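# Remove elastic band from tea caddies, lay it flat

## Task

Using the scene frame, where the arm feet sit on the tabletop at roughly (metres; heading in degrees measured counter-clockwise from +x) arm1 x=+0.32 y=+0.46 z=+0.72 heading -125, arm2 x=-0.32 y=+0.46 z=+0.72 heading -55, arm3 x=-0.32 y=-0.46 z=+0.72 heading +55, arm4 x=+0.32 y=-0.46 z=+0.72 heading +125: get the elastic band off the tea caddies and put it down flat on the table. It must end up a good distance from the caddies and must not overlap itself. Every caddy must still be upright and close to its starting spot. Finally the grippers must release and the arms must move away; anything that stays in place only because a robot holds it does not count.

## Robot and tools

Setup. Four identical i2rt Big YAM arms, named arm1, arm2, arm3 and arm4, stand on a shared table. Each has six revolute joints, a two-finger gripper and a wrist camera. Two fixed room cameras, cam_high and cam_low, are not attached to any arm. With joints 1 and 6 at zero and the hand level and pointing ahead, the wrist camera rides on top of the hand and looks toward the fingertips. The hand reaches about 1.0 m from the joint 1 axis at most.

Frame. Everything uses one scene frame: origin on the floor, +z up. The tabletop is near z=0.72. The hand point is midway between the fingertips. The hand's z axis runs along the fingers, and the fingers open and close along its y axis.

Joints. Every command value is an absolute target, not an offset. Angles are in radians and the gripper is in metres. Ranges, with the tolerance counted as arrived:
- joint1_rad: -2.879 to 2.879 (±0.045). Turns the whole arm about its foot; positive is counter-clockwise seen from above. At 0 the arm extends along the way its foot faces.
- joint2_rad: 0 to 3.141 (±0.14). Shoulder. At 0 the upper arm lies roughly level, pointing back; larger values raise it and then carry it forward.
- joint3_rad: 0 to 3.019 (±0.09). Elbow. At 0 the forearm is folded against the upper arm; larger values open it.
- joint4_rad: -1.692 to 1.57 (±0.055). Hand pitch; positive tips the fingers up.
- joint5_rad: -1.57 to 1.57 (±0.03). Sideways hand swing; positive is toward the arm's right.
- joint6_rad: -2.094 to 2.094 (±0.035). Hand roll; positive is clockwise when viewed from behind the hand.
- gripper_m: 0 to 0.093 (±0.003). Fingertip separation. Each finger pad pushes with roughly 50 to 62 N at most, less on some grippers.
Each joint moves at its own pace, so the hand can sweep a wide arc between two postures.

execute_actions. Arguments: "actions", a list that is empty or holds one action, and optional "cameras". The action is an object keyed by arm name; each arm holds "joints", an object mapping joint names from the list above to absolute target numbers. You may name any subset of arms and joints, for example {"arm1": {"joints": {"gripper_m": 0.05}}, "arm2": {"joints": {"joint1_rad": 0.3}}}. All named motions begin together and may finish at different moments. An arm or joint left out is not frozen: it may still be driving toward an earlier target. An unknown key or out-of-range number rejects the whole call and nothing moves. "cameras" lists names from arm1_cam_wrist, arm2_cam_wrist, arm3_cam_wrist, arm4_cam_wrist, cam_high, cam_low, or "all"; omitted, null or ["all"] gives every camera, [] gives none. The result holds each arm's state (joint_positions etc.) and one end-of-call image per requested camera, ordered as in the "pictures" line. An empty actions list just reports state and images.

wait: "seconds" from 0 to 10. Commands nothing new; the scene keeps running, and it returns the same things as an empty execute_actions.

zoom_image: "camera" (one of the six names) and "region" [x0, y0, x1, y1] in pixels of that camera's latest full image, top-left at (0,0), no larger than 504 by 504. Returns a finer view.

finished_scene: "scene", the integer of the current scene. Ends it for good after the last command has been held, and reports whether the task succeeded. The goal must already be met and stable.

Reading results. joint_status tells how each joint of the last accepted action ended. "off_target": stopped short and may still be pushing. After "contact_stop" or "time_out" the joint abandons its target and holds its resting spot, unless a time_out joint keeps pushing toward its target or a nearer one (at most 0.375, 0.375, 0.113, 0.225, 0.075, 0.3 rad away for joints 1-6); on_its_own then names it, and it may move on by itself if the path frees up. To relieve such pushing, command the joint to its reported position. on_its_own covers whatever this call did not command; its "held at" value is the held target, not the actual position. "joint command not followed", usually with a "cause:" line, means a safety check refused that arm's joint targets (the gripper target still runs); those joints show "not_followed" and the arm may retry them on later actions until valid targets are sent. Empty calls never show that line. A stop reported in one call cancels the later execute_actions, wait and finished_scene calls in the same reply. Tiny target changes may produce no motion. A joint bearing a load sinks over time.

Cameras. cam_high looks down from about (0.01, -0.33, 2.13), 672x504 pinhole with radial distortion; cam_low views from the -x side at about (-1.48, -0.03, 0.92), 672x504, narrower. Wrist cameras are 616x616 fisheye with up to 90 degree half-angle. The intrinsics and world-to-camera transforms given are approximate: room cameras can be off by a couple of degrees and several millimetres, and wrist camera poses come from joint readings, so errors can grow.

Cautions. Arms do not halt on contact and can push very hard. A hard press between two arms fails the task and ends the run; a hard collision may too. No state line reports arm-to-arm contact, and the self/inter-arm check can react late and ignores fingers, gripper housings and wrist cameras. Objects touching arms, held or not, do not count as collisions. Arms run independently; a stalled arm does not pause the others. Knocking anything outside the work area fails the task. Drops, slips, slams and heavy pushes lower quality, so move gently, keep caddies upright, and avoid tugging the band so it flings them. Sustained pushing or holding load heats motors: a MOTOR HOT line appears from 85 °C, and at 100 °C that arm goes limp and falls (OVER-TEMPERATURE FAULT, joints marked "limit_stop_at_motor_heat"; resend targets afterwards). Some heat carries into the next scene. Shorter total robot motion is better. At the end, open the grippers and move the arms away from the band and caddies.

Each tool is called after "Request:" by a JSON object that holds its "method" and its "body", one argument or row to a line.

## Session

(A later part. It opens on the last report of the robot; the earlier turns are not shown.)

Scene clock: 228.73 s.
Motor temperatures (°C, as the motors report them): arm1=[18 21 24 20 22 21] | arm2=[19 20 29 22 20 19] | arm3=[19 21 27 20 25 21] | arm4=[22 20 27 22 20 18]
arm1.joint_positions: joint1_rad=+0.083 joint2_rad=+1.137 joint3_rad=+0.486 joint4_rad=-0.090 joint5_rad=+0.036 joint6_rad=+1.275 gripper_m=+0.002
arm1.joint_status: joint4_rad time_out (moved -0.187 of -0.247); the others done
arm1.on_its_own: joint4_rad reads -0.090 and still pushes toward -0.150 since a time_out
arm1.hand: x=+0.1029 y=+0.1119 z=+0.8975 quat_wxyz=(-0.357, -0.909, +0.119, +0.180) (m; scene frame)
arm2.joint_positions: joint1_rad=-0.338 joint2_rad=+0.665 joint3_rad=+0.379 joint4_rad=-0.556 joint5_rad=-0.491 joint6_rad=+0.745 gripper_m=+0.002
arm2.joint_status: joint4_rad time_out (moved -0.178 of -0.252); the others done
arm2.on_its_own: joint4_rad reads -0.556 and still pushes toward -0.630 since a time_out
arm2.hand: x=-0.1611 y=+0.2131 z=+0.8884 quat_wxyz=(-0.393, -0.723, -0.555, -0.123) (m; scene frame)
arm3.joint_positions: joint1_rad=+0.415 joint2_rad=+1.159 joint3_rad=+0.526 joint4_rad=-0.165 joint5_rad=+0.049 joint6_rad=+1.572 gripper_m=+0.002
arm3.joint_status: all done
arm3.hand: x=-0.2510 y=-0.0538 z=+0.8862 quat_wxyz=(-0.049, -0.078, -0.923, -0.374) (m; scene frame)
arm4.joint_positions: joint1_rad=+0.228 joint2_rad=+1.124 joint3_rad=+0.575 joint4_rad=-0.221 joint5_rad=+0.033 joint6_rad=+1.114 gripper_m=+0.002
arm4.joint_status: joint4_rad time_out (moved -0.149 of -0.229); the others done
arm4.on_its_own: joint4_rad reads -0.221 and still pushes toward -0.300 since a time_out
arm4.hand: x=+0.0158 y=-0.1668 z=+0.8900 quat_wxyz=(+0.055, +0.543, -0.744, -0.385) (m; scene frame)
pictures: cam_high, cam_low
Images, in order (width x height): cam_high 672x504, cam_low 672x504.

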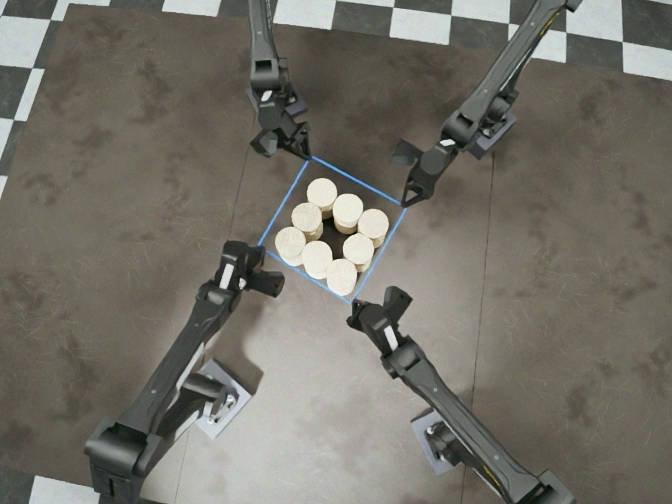

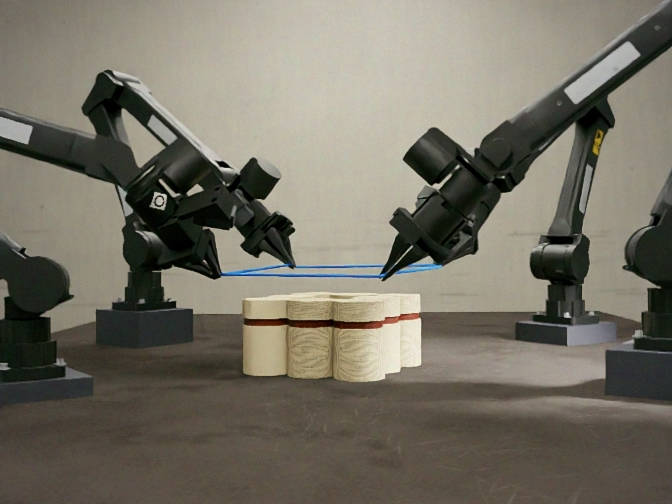

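Request:
{"method": "execute_actions", "body": {
  "actions": [
    {"arm1":{"joints":{"joint1_rad":0.049,"joint2_rad":1.127,"joint3_rad":0.64,"joint4_rad":-0.36,"joint6_rad":1.45}},"arm2":{"joints":{"joint1_rad":-0.045,"joint2_rad":1.0,"joint3_rad":0.73,"joint4_rad":-0.53,"joint5_rad":0,"joint6_rad":1.4}},"arm3":{"joints":{"joint1_rad":0.035,"joint2_rad":1.213,"joint3_rad":0.735,"joint4_rad":-0.365}},"arm4":{"joints":{"joint1_rad":-0.059,"joint2_rad":1.18,"joint3_rad":0.785,"joint4_rad":-0.44,"joint6_rad":1.45}}}
  ],
  "cameras": ["cam_high","cam_low"]
}}

Request:
{"method": "execute_actions", "body": {
  "actions": [
    {"arm1":{"joints":{"joint1_rad":0.51,"joint2_rad":0.93,"joint3_rad":0.505,"joint4_rad":-0.44,"joint6_rad":1.57}},"arm2":{"joints":{"joint1_rad":0.235,"joint2_rad":1.405,"joint3_rad":1.03,"joint4_rad":-0.44,"joint6_rad":1.57}},"arm3":{"joints":{"joint1_rad":-0.258,"joint2_rad":1.495,"joint3_rad":1.01,"joint4_rad":-0.345}},"arm4":{"joints":{"joint1_rad":-0.471,"joint2_rad":0.962,"joint3_rad":0.618,"joint4_rad":-0.52,"joint6_rad":1.57}}}
  ],
  "cameras": ["cam_high","cam_low"]
}}

Scene clock: 262.60 s.
Motor temperatures (°C, as the motors report them): arm1=[18 21 24 20 23 21] | arm2=[19 20 31 22 20 19] | arm3=[19 21 28 19 28 21] | arm4=[22 20 28 22 21 18]
arm1.joint_positions: joint1_rad=+0.040 joint2_rad=+1.133 joint3_rad=+0.620 joint4_rad=-0.352 joint5_rad=+0.004 joint6_rad=+1.441 gripper_m=+0.002
arm1.joint_status: all done
arm1.hand: x=+0.0897 y=+0.1135 z=+0.9200 quat_wxyz=(-0.318, -0.916, +0.212, +0.124) (m; scene frame)
arm2.joint_positions: joint1_rad=-0.047 joint2_rad=+0.999 joint3_rad=+0.671 joint4_rad=-0.518 joint5_rad=-0.002 joint6_rad=+1.382 gripper_m=+0.002
arm2.joint_status: all done
arm2.hand: x=-0.0999 y=+0.1275 z=+0.9259 quat_wxyz=(-0.349, -0.866, -0.353, -0.065) (m; scene frame)
arm3.joint_positions: joint1_rad=+0.040 joint2_rad=+1.199 joint3_rad=+0.716 joint4_rad=-0.349 joint5_rad=+0.000 joint6_rad=+1.572 gripper_m=+0.002
arm3.joint_status: all done
arm3.hand: x=-0.0944 y=-0.0691 z=+0.9321 quat_wxyz=(-0.093, -0.242, -0.901, -0.349) (m; scene frame)
arm4.joint_positions: joint1_rad=-0.061 joint2_rad=+1.183 joint3_rad=+0.752 joint4_rad=-0.429 joint5_rad=+0.001 joint6_rad=+1.441 gripper_m=+0.002
arm4.joint_status: all done
arm4.hand: x=+0.0936 y=-0.0718 z=+0.9194 quat_wxyz=(+0.068, +0.304, -0.888, -0.340) (m; scene frame)
pictures: cam_high, cam_low
Images, in order (width x height): cam_high 672x504, cam_low 672x504.

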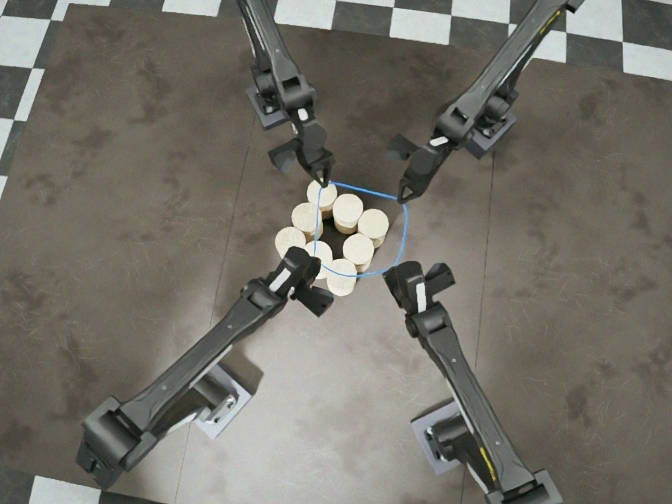

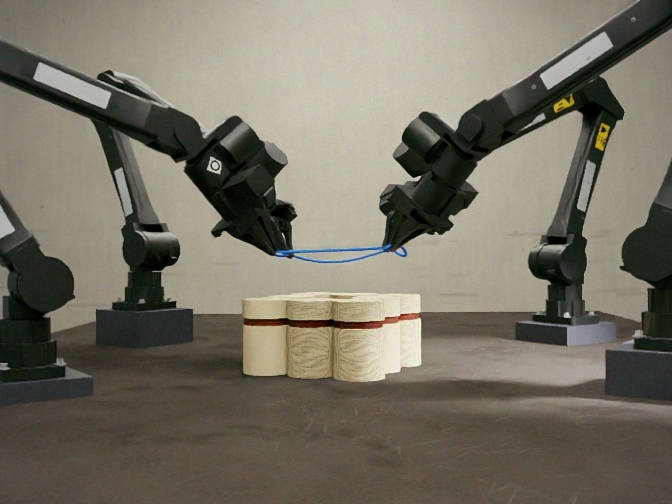

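Scene clock: 263.80 s.
Motor temperatures (°C, as the motors report them): arm1=[18 21 25 20 23 21] | arm2=[19 20 32 22 20 19] | arm3=[19 21 29 19 28 21] | arm4=[22 20 28 22 21 18]
arm1.joint_positions: joint1_rad=+0.507 joint2_rad=+0.927 joint3_rad=+0.508 joint4_rad=-0.432 joint5_rad=+0.000 joint6_rad=+1.561 gripper_m=+0.002
arm1.joint_status: all done
arm1.hand: x=+0.2767 y=+0.1015 z=+0.9260 quat_wxyz=(-0.347, -0.936, +0.051, +0.023) (m; scene frame)
arm2.joint_positions: joint1_rad=+0.239 joint2_rad=+1.413 joint3_rad=+0.984 joint4_rad=-0.447 joint5_rad=+0.000 joint6_rad=+1.552 gripper_m=+0.002
arm2.joint_status: all done
arm2.hand: x=+0.0880 y=+0.1148 z=+0.9128 quat_wxyz=(-0.311, -0.849, -0.405, -0.135) (m; scene frame)
arm3.joint_positions: joint1_rad=-0.263 joint2_rad=+1.476 joint3_rad=+0.975 joint4_rad=-0.349 joint5_rad=-0.001 joint6_rad=+1.572 gripper_m=+0.002
arm3.joint_status: all done
arm3.hand: x=+0.0849 y=-0.0864 z=+0.9287 quat_wxyz=(-0.140, -0.376, -0.857, -0.324) (m; scene frame)
arm4.joint_positions: joint1_rad=-0.468 joint2_rad=+0.959 joint3_rad=+0.619 joint4_rad=-0.508 joint5_rad=+0.002 joint6_rad=+1.560 gripper_m=+0.002
arm4.joint_status: all done
arm4.hand: x=+0.2738 y=-0.0798 z=+0.9271 quat_wxyz=(+0.017, +0.062, -0.934, -0.352) (m; scene frame)
pictures: cam_high, cam_low
Images, in order (width x height): cam_high 672x504, cam_low 672x504.

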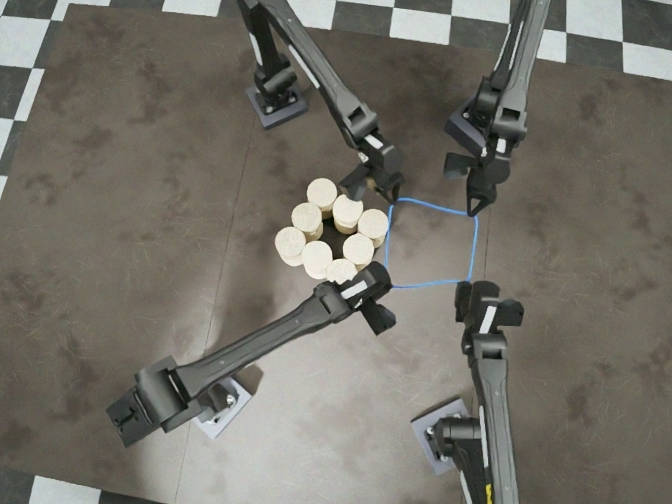

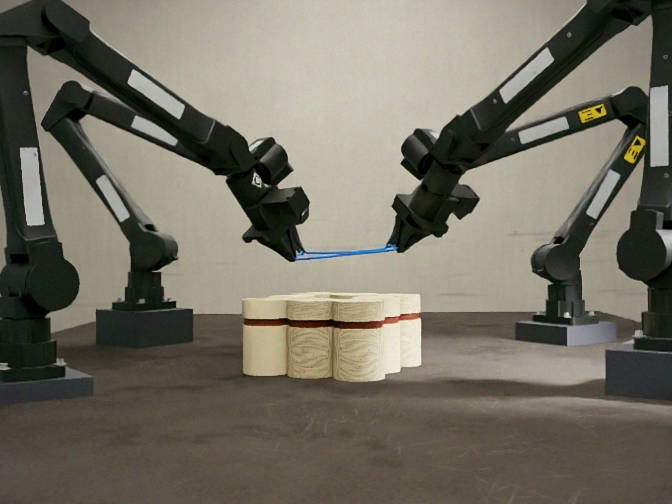

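Request:
{"method": "execute_actions", "body": {
  "actions": [
    {"arm1":{"joints":{"joint1_rad":0.972,"joint2_rad":1.17,"joint3_rad":0.458,"joint4_rad":-0.148}},"arm2":{"joints":{"joint1_rad":0.385,"joint2_rad":1.818,"joint3_rad":1.375,"joint4_rad":-0.368}},"arm3":{"joints":{"joint1_rad":-0.436,"joint2_rad":1.885,"joint3_rad":1.34,"joint4_rad":-0.29}},"arm4":{"joints":{"joint1_rad":-0.922,"joint2_rad":1.10,"joint3_rad":0.52,"joint4_rad":-0.275}}}
  ],
  "cameras": ["cam_high"]
}}

Request:
{"method": "execute_actions", "body": {
  "actions": [
    {"arm1":{"joints":{"joint2_rad":1.587,"joint3_rad":0.362,"joint4_rad":0.368}},"arm2":{"joints":{"joint2_rad":1.978,"joint3_rad":1.26,"joint4_rad":-0.118}},"arm3":{"joints":{"joint2_rad":2.055,"joint3_rad":1.26,"joint4_rad":-0.05}},"arm4":{"joints":{"joint2_rad":1.46,"joint3_rad":0.388,"joint4_rad":0.228}}}
  ],
  "cameras": ["cam_high","cam_low"]
}}

Scene clock: 277.50 s.
Motor temperatures (°C, as the motors report them): arm1=[18 21 25 20 22 21] | arm2=[19 21 35 22 20 19] | arm3=[19 21 32 20 25 21] | arm4=[22 20 29 22 20 18]
arm1.joint_positions: joint1_rad=+0.965 joint2_rad=+1.168 joint3_rad=+0.462 joint4_rad=-0.153 joint5_rad=+0.001 joint6_rad=+1.564 gripper_m=+0.002
arm1.joint_status: all done
arm1.hand: x=+0.4479 y=+0.0941 z=+0.8635 quat_wxyz=(-0.339, -0.925, -0.161, -0.057) (m; scene frame)
arm2.joint_positions: joint1_rad=+0.389 joint2_rad=+1.831 joint3_rad=+1.323 joint4_rad=-0.372 joint5_rad=+0.001 joint6_rad=+1.553 gripper_m=+0.002
arm2.joint_status: all done
arm2.hand: x=+0.2546 y=+0.1047 z=+0.8478 quat_wxyz=(-0.298, -0.818, -0.467, -0.157) (m; scene frame)
arm3.joint_positions: joint1_rad=-0.440 joint2_rad=+1.874 joint3_rad=+1.305 joint4_rad=-0.296 joint5_rad=-0.002 joint6_rad=+1.572 gripper_m=+0.002
arm3.joint_status: all done
arm3.hand: x=+0.2540 y=-0.0935 z=+0.8616 quat_wxyz=(-0.164, -0.451, -0.823, -0.304) (m; scene frame)
arm4.joint_positions: joint1_rad=-0.916 joint2_rad=+1.109 joint3_rad=+0.512 joint4_rad=-0.286 joint5_rad=-0.003 joint6_rad=+1.561 gripper_m=+0.002
arm4.joint_status: all done
arm4.hand: x=+0.4431 y=-0.0942 z=+0.8552 quat_wxyz=(-0.056, -0.147, -0.930, -0.332) (m; scene frame)
pictures: cam_high
Images, in order (width x height): cam_high 672x504.

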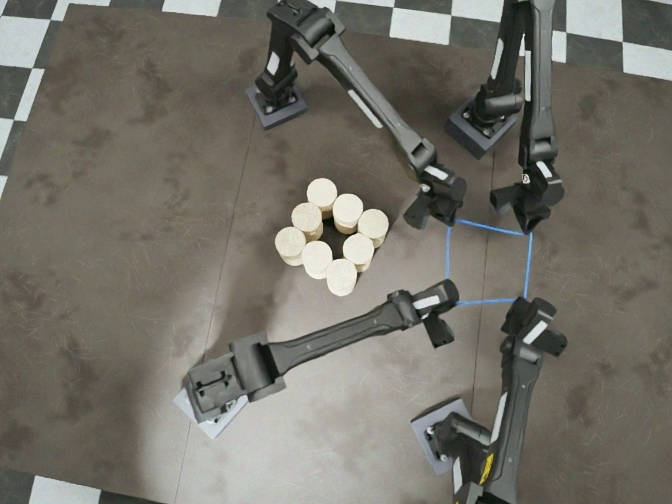

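Scene clock: 278.73 s.
Motor temperatures (°C, as the motors report them): arm1=[18 21 25 20 22 21] | arm2=[19 21 34 22 20 19] | arm3=[19 21 32 20 25 21] | arm4=[22 20 29 22 20 18]
arm1.joint_positions: joint1_rad=+0.965 joint2_rad=+1.576 joint3_rad=+0.367 joint4_rad=+0.357 joint5_rad=+0.004 joint6_rad=+1.566 gripper_m=+0.002
arm1.joint_status: all done
arm1.hand: x=+0.4481 y=+0.0933 z=+0.7586 quat_wxyz=(-0.342, -0.924, -0.159, -0.057) (m; scene frame)
arm2.joint_positions: joint1_rad=+0.389 joint2_rad=+1.994 joint3_rad=+1.256 joint4_rad=-0.133 joint5_rad=+0.001 joint6_rad=+1.554 gripper_m=+0.002
arm2.joint_status: all done
arm2.hand: x=+0.2580 y=+0.1016 z=+0.7469 quat_wxyz=(-0.301, -0.817, -0.466, -0.159) (m; scene frame)
arm3.joint_positions: joint1_rad=-0.440 joint2_rad=+2.054 joint3_rad=+1.248 joint4_rad=-0.062 joint5_rad=-0.001 joint6_rad=+1.572 gripper_m=+0.002
arm3.joint_status: all done
arm3.hand: x=+0.2541 y=-0.0935 z=+0.7537 quat_wxyz=(-0.164, -0.452, -0.823, -0.302) (m; scene frame)
arm4.joint_positions: joint1_rad=-0.916 joint2_rad=+1.458 joint3_rad=+0.390 joint4_rad=+0.206 joint5_rad=-0.004 joint6_rad=+1.561 gripper_m=+0.001
arm4.joint_status: all done
arm4.hand: x=+0.4447 y=-0.0899 z=+0.7527 quat_wxyz=(-0.057, -0.146, -0.927, -0.341) (m; scene frame)
pictures: cam_high, cam_low
Images, in order (width x height): cam_high 672x504, cam_low 672x504.

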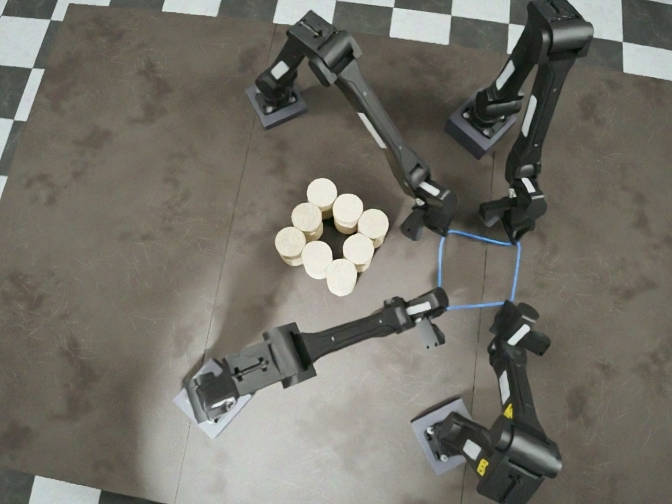

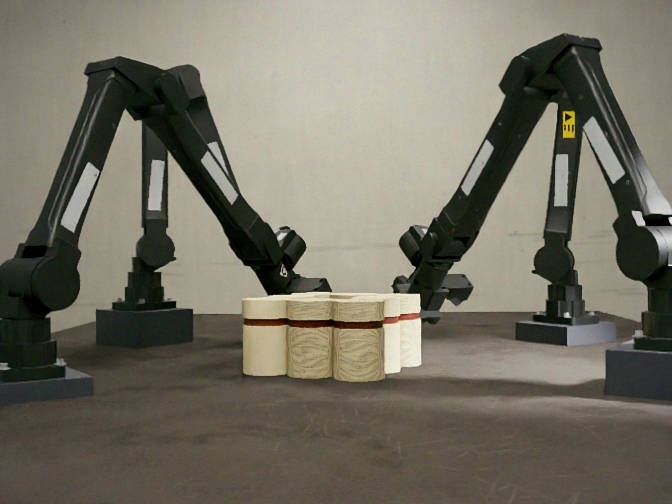

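Request:
{"method": "execute_actions", "body": {
  "actions": [
    {"arm1":{"joints":{"gripper_m":0.026}},"arm2":{"joints":{"gripper_m":0.026}},"arm3":{"joints":{"gripper_m":0.026}},"arm4":{"joints":{"gripper_m":0.026}}}
  ]
}}

Scene clock: 283.07 s.
Motor temperatures (°C, as the motors report them): arm1=[18 21 25 20 22 21] | arm2=[19 22 34 22 20 19] | arm3=[19 22 31 20 24 21] | arm4=[22 20 29 22 20 18]
arm1.joint_positions: joint1_rad=+0.965 joint2_rad=+1.576 joint3_rad=+0.365 joint4_rad=+0.357 joint5_rad=+0.004 joint6_rad=+1.566 gripper_m=+0.026
arm1.joint_status: all done
arm1.hand: x=+0.4478 y=+0.0941 z=+0.7581 quat_wxyz=(-0.342, -0.925, -0.159, -0.057) (m; scene frame)
arm2.joint_positions: joint1_rad=+0.389 joint2_rad=+1.994 joint3_rad=+1.256 joint4_rad=-0.133 joint5_rad=+0.001 joint6_rad=+1.554 gripper_m=+0.026
arm2.joint_status: all done
arm2.hand: x=+0.2580 y=+0.1016 z=+0.7469 quat_wxyz=(-0.301, -0.817, -0.466, -0.159) (m; scene frame)
arm3.joint_positions: joint1_rad=-0.440 joint2_rad=+2.054 joint3_rad=+1.248 joint4_rad=-0.062 joint5_rad=-0.001 joint6_rad=+1.572 gripper_m=+0.026
arm3.joint_status: all done
arm3.hand: x=+0.2541 y=-0.0935 z=+0.7537 quat_wxyz=(-0.164, -0.452, -0.823, -0.302) (m; scene frame)
arm4.joint_positions: joint1_rad=-0.916 joint2_rad=+1.458 joint3_rad=+0.390 joint4_rad=+0.206 joint5_rad=-0.003 joint6_rad=+1.561 gripper_m=+0.026
arm4.joint_status: all done
arm4.hand: x=+0.4449 y=-0.0900 z=+0.7527 quat_wxyz=(-0.058, -0.147, -0.927, -0.341) (m; scene frame)
pictures: arm1_cam_wrist, arm2_cam_wrist, arm3_cam_wrist, arm4_cam_wrist, cam_high, cam_low
camera_calibration (this result's frames):
arm1_cam_wrist: T_world_to_cam=[[-0.250758, 0.707024, -0.66124, 0.548291], [0.628242, 0.638536, 0.444504, -0.676628], [0.7365, -0.303955, -0.6043, 0.278576], [0, 0, 0, 1]] pos_world=[0.357403, 0.129072, 0.831659]
arm2_cam_wrist: T_world_to_cam=[[-0.665175, 0.377786, -0.644065, 0.613472], [0.0991891, 0.899625, 0.425249, -0.427944], [0.74007, 0.218981, -0.63588, 0.390602], [0, 0, 0, 1]] pos_world=[0.16144, 0.0676937, 0.825475]
arm3_cam_wrist: T_world_to_cam=[[-0.646851, -0.404486, -0.64651, 0.618115], [-0.751413, 0.482823, 0.449734, -0.0979548], [0.130239, 0.776707, -0.616251, 0.627887], [0, 0, 0, 1]] pos_world=[0.244448, -0.19037, 0.830606]
arm4_cam_wrist: T_world_to_cam=[[-0.232644, -0.728352, -0.644501, 0.522044], [-0.892834, -0.102829, 0.438491, 0.0633386], [-0.385649, 0.677444, -0.626374, 0.830334], [0, 0, 0, 1]] pos_world=[0.498218, -0.17576, 0.828784]
Images, in order (width x height): arm1_cam_wrist 616x616, arm2_cam_wrist 616x616, arm3_cam_wrist 616x616, arm4_cam_wrist 616x616, cam_high 672x504, cam_low 672x504.

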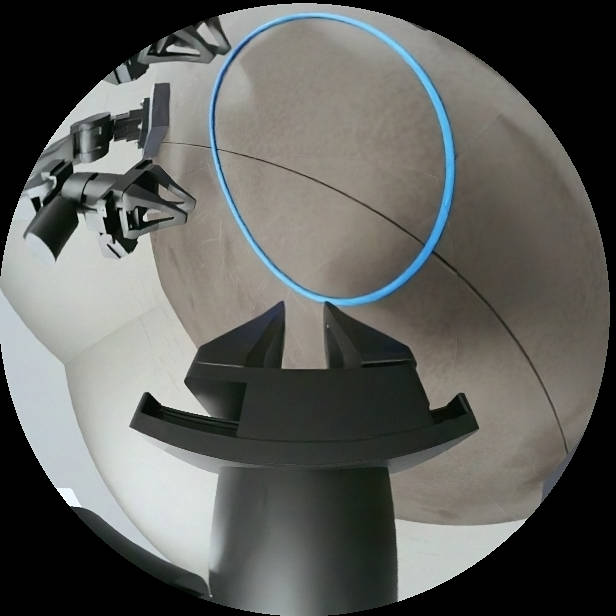

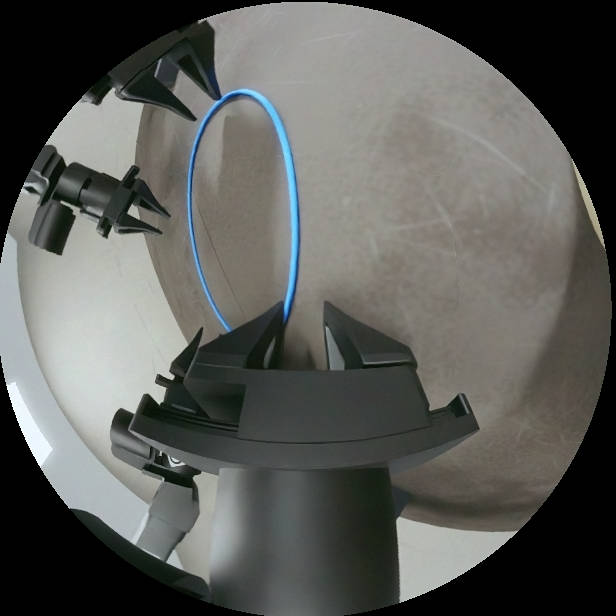

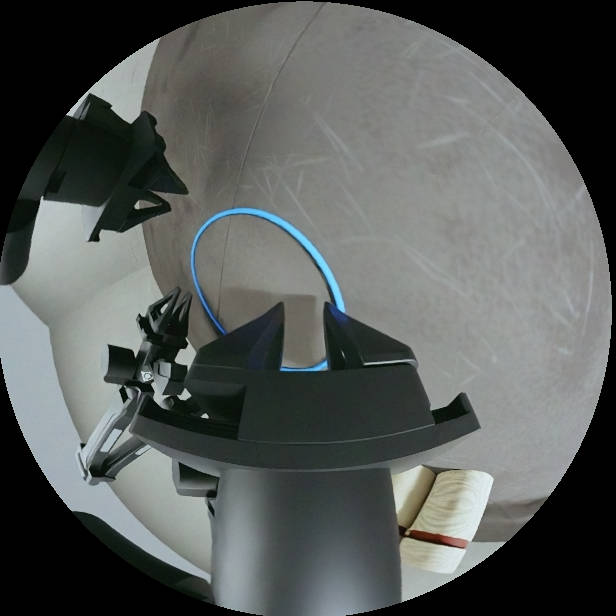

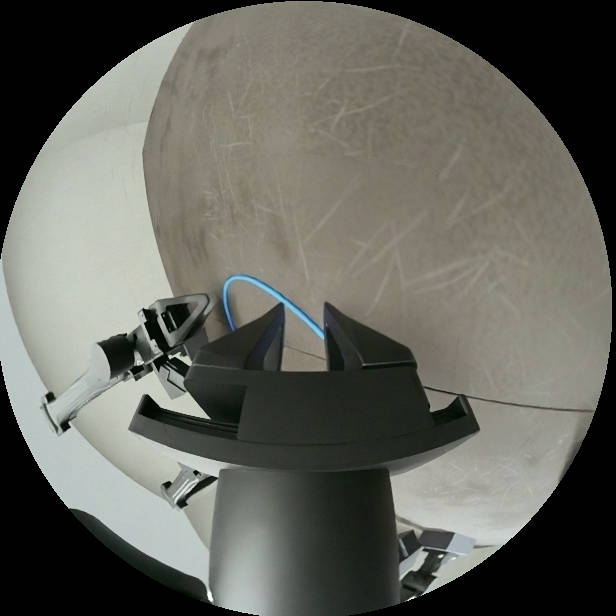

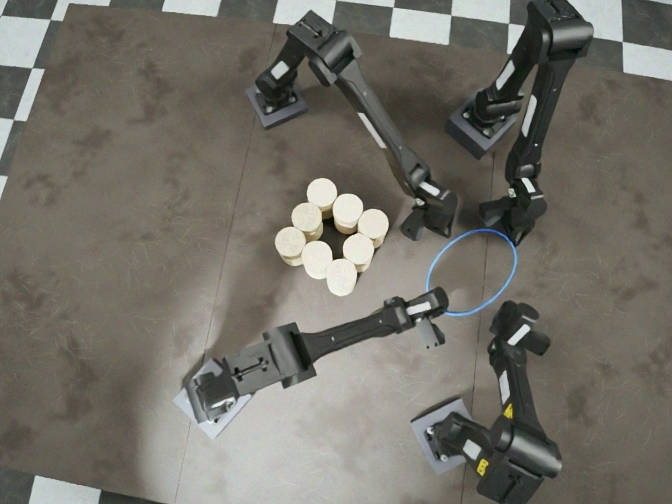

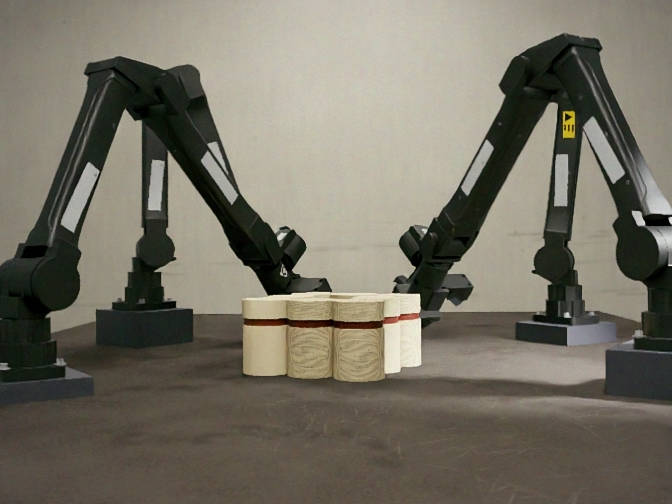

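Request:
{"method": "execute_actions", "body": {
  "actions": [
    {"arm1":{"joints":{"joint2_rad":1.1}},"arm2":{"joints":{"joint2_rad":1.4}},"arm3":{"joints":{"joint2_rad":1.45}},"arm4":{"joints":{"joint2_rad":1.0}}}
  ],
  "cameras": ["cam_high","cam_low"]
}}

Scene clock: 294.30 s.
Motor temperatures (°C, as the motors report them): arm1=[18 21 25 20 22 21] | arm2=[19 23 33 22 20 19] | arm3=[19 23 31 20 24 21] | arm4=[22 20 28 22 20 18]
arm1.joint_positions: joint1_rad=+0.965 joint2_rad=+1.099 joint3_rad=+0.360 joint4_rad=+0.360 joint5_rad=+0.004 joint6_rad=+1.566 gripper_m=+0.026
arm1.joint_status: all done
arm1.hand: x=+0.4589 y=+0.0611 z=+0.9419 quat_wxyz=(-0.549, -0.819, -0.140, -0.092) (m; scene frame)
arm2.joint_positions: joint1_rad=+0.389 joint2_rad=+1.399 joint3_rad=+1.256 joint4_rad=-0.124 joint5_rad=+0.001 joint6_rad=+1.554 gripper_m=+0.026
arm2.joint_status: all done
arm2.hand: x=+0.2266 y=+0.1253 z=+1.1400 quat_wxyz=(-0.533, -0.691, -0.395, -0.286) (m; scene frame)
arm3.joint_positions: joint1_rad=-0.440 joint2_rad=+1.427 joint3_rad=+1.250 joint4_rad=-0.054 joint5_rad=-0.001 joint6_rad=+1.572 gripper_m=+0.026
arm3.joint_status: all done
arm3.hand: x=+0.2283 y=-0.1105 z=+1.1748 quat_wxyz=(-0.297, -0.377, -0.687, -0.545) (m; scene frame)
arm4.joint_positions: joint1_rad=-0.916 joint2_rad=+0.998 joint3_rad=+0.385 joint4_rad=+0.211 joint5_rad=-0.003 joint6_rad=+1.562 gripper_m=+0.026
arm4.joint_status: all done
arm4.hand: x=+0.4515 y=-0.0689 z=+0.9297 quat_wxyz=(-0.092, -0.130, -0.824, -0.544) (m; scene frame)
pictures: cam_high, cam_low
Images, in order (width x height): cam_high 672x504, cam_low 672x504.

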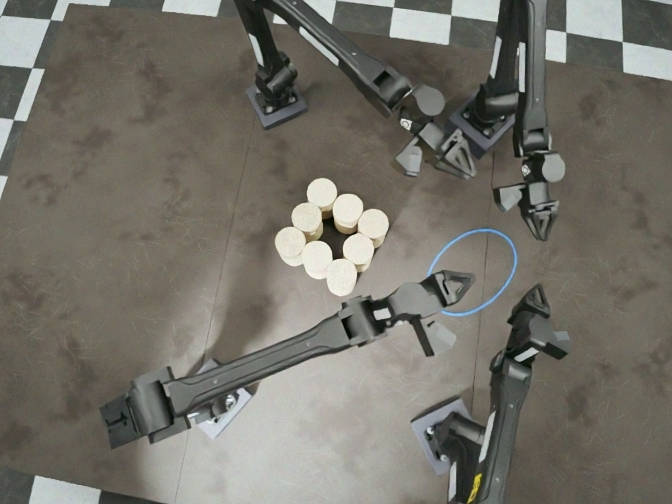

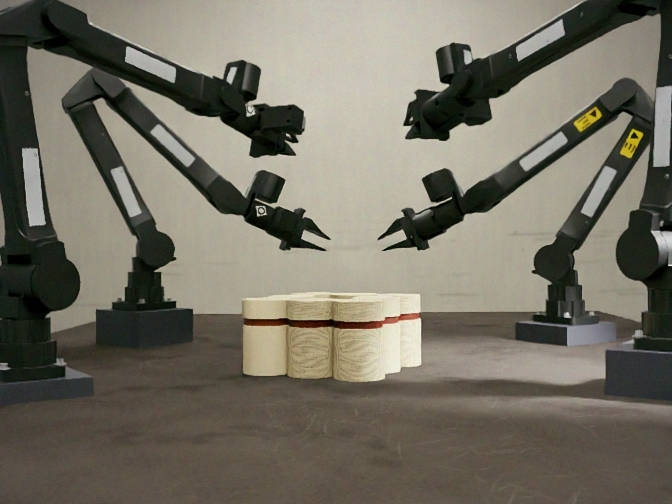

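Request:
{"method": "execute_actions", "body": {
  "actions": [
    {"arm1":{"joints":{"joint2_rad":0.6}},"arm2":{"joints":{"joint2_rad":0.8,"joint3_rad":0.9}},"arm3":{"joints":{"joint2_rad":0.8,"joint3_rad":0.9}},"arm4":{"joints":{"joint2_rad":0.6}}}
  ],
  "cameras": ["cam_high"]
}}

Scene clock: 299.33 s.
Motor temperatures (°C, as the motors report them): arm1=[18 21 25 20 22 21] | arm2=[19 22 33 22 20 19] | arm3=[19 23 32 20 23 21] | arm4=[22 20 29 22 20 18]
arm1.joint_positions: joint1_rad=+0.965 joint2_rad=+0.599 joint3_rad=+0.360 joint4_rad=+0.360 joint5_rad=+0.004 joint6_rad=+1.566 gripper_m=+0.026
arm1.joint_status: all done
arm1.hand: x=+0.4396 y=+0.1142 z=+1.1316 quat_wxyz=(-0.735, -0.657, -0.111, -0.124) (m; scene frame)
arm2.joint_positions: joint1_rad=+0.389 joint2_rad=+0.795 joint3_rad=+0.910 joint4_rad=-0.124 joint5_rad=+0.001 joint6_rad=+1.554 gripper_m=+0.026
arm2.joint_status: all done
arm2.hand: x=+0.0499 y=+0.2357 z=+1.2351 quat_wxyz=(-0.618, -0.617, -0.354, -0.334) (m; scene frame)
arm3.joint_positions: joint1_rad=-0.440 joint2_rad=+0.785 joint3_rad=+0.900 joint4_rad=-0.054 joint5_rad=-0.001 joint6_rad=+1.572 gripper_m=+0.026
arm3.joint_status: all done
arm3.hand: x=+0.0402 y=-0.2308 z=+1.2883 quat_wxyz=(-0.349, -0.330, -0.601, -0.640) (m; scene frame)
arm4.joint_positions: joint1_rad=-0.916 joint2_rad=+0.594 joint3_rad=+0.385 joint4_rad=+0.211 joint5_rad=-0.003 joint6_rad=+1.562 gripper_m=+0.026
arm4.joint_status: all done
arm4.hand: x=+0.4361 y=-0.1128 z=+1.0799 quat_wxyz=(-0.118, -0.109, -0.698, -0.697) (m; scene frame)
pictures: cam_high
Images, in order (width x height): cam_high 672x504.

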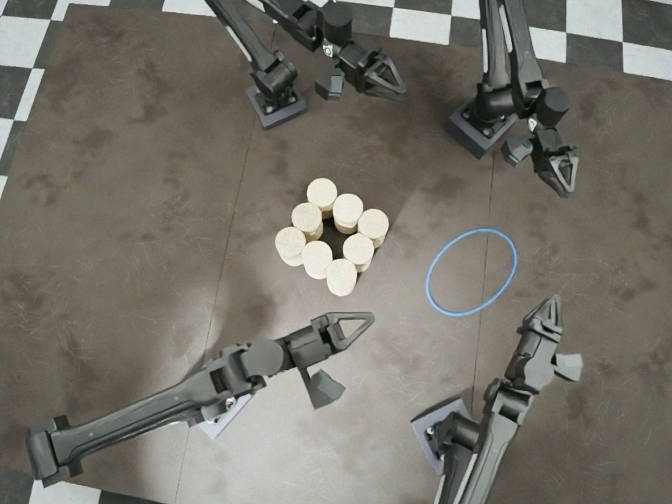

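Request:
{"method": "finished_scene", "body": {
  "scene": 2
}}

The scene is finished: the task was done.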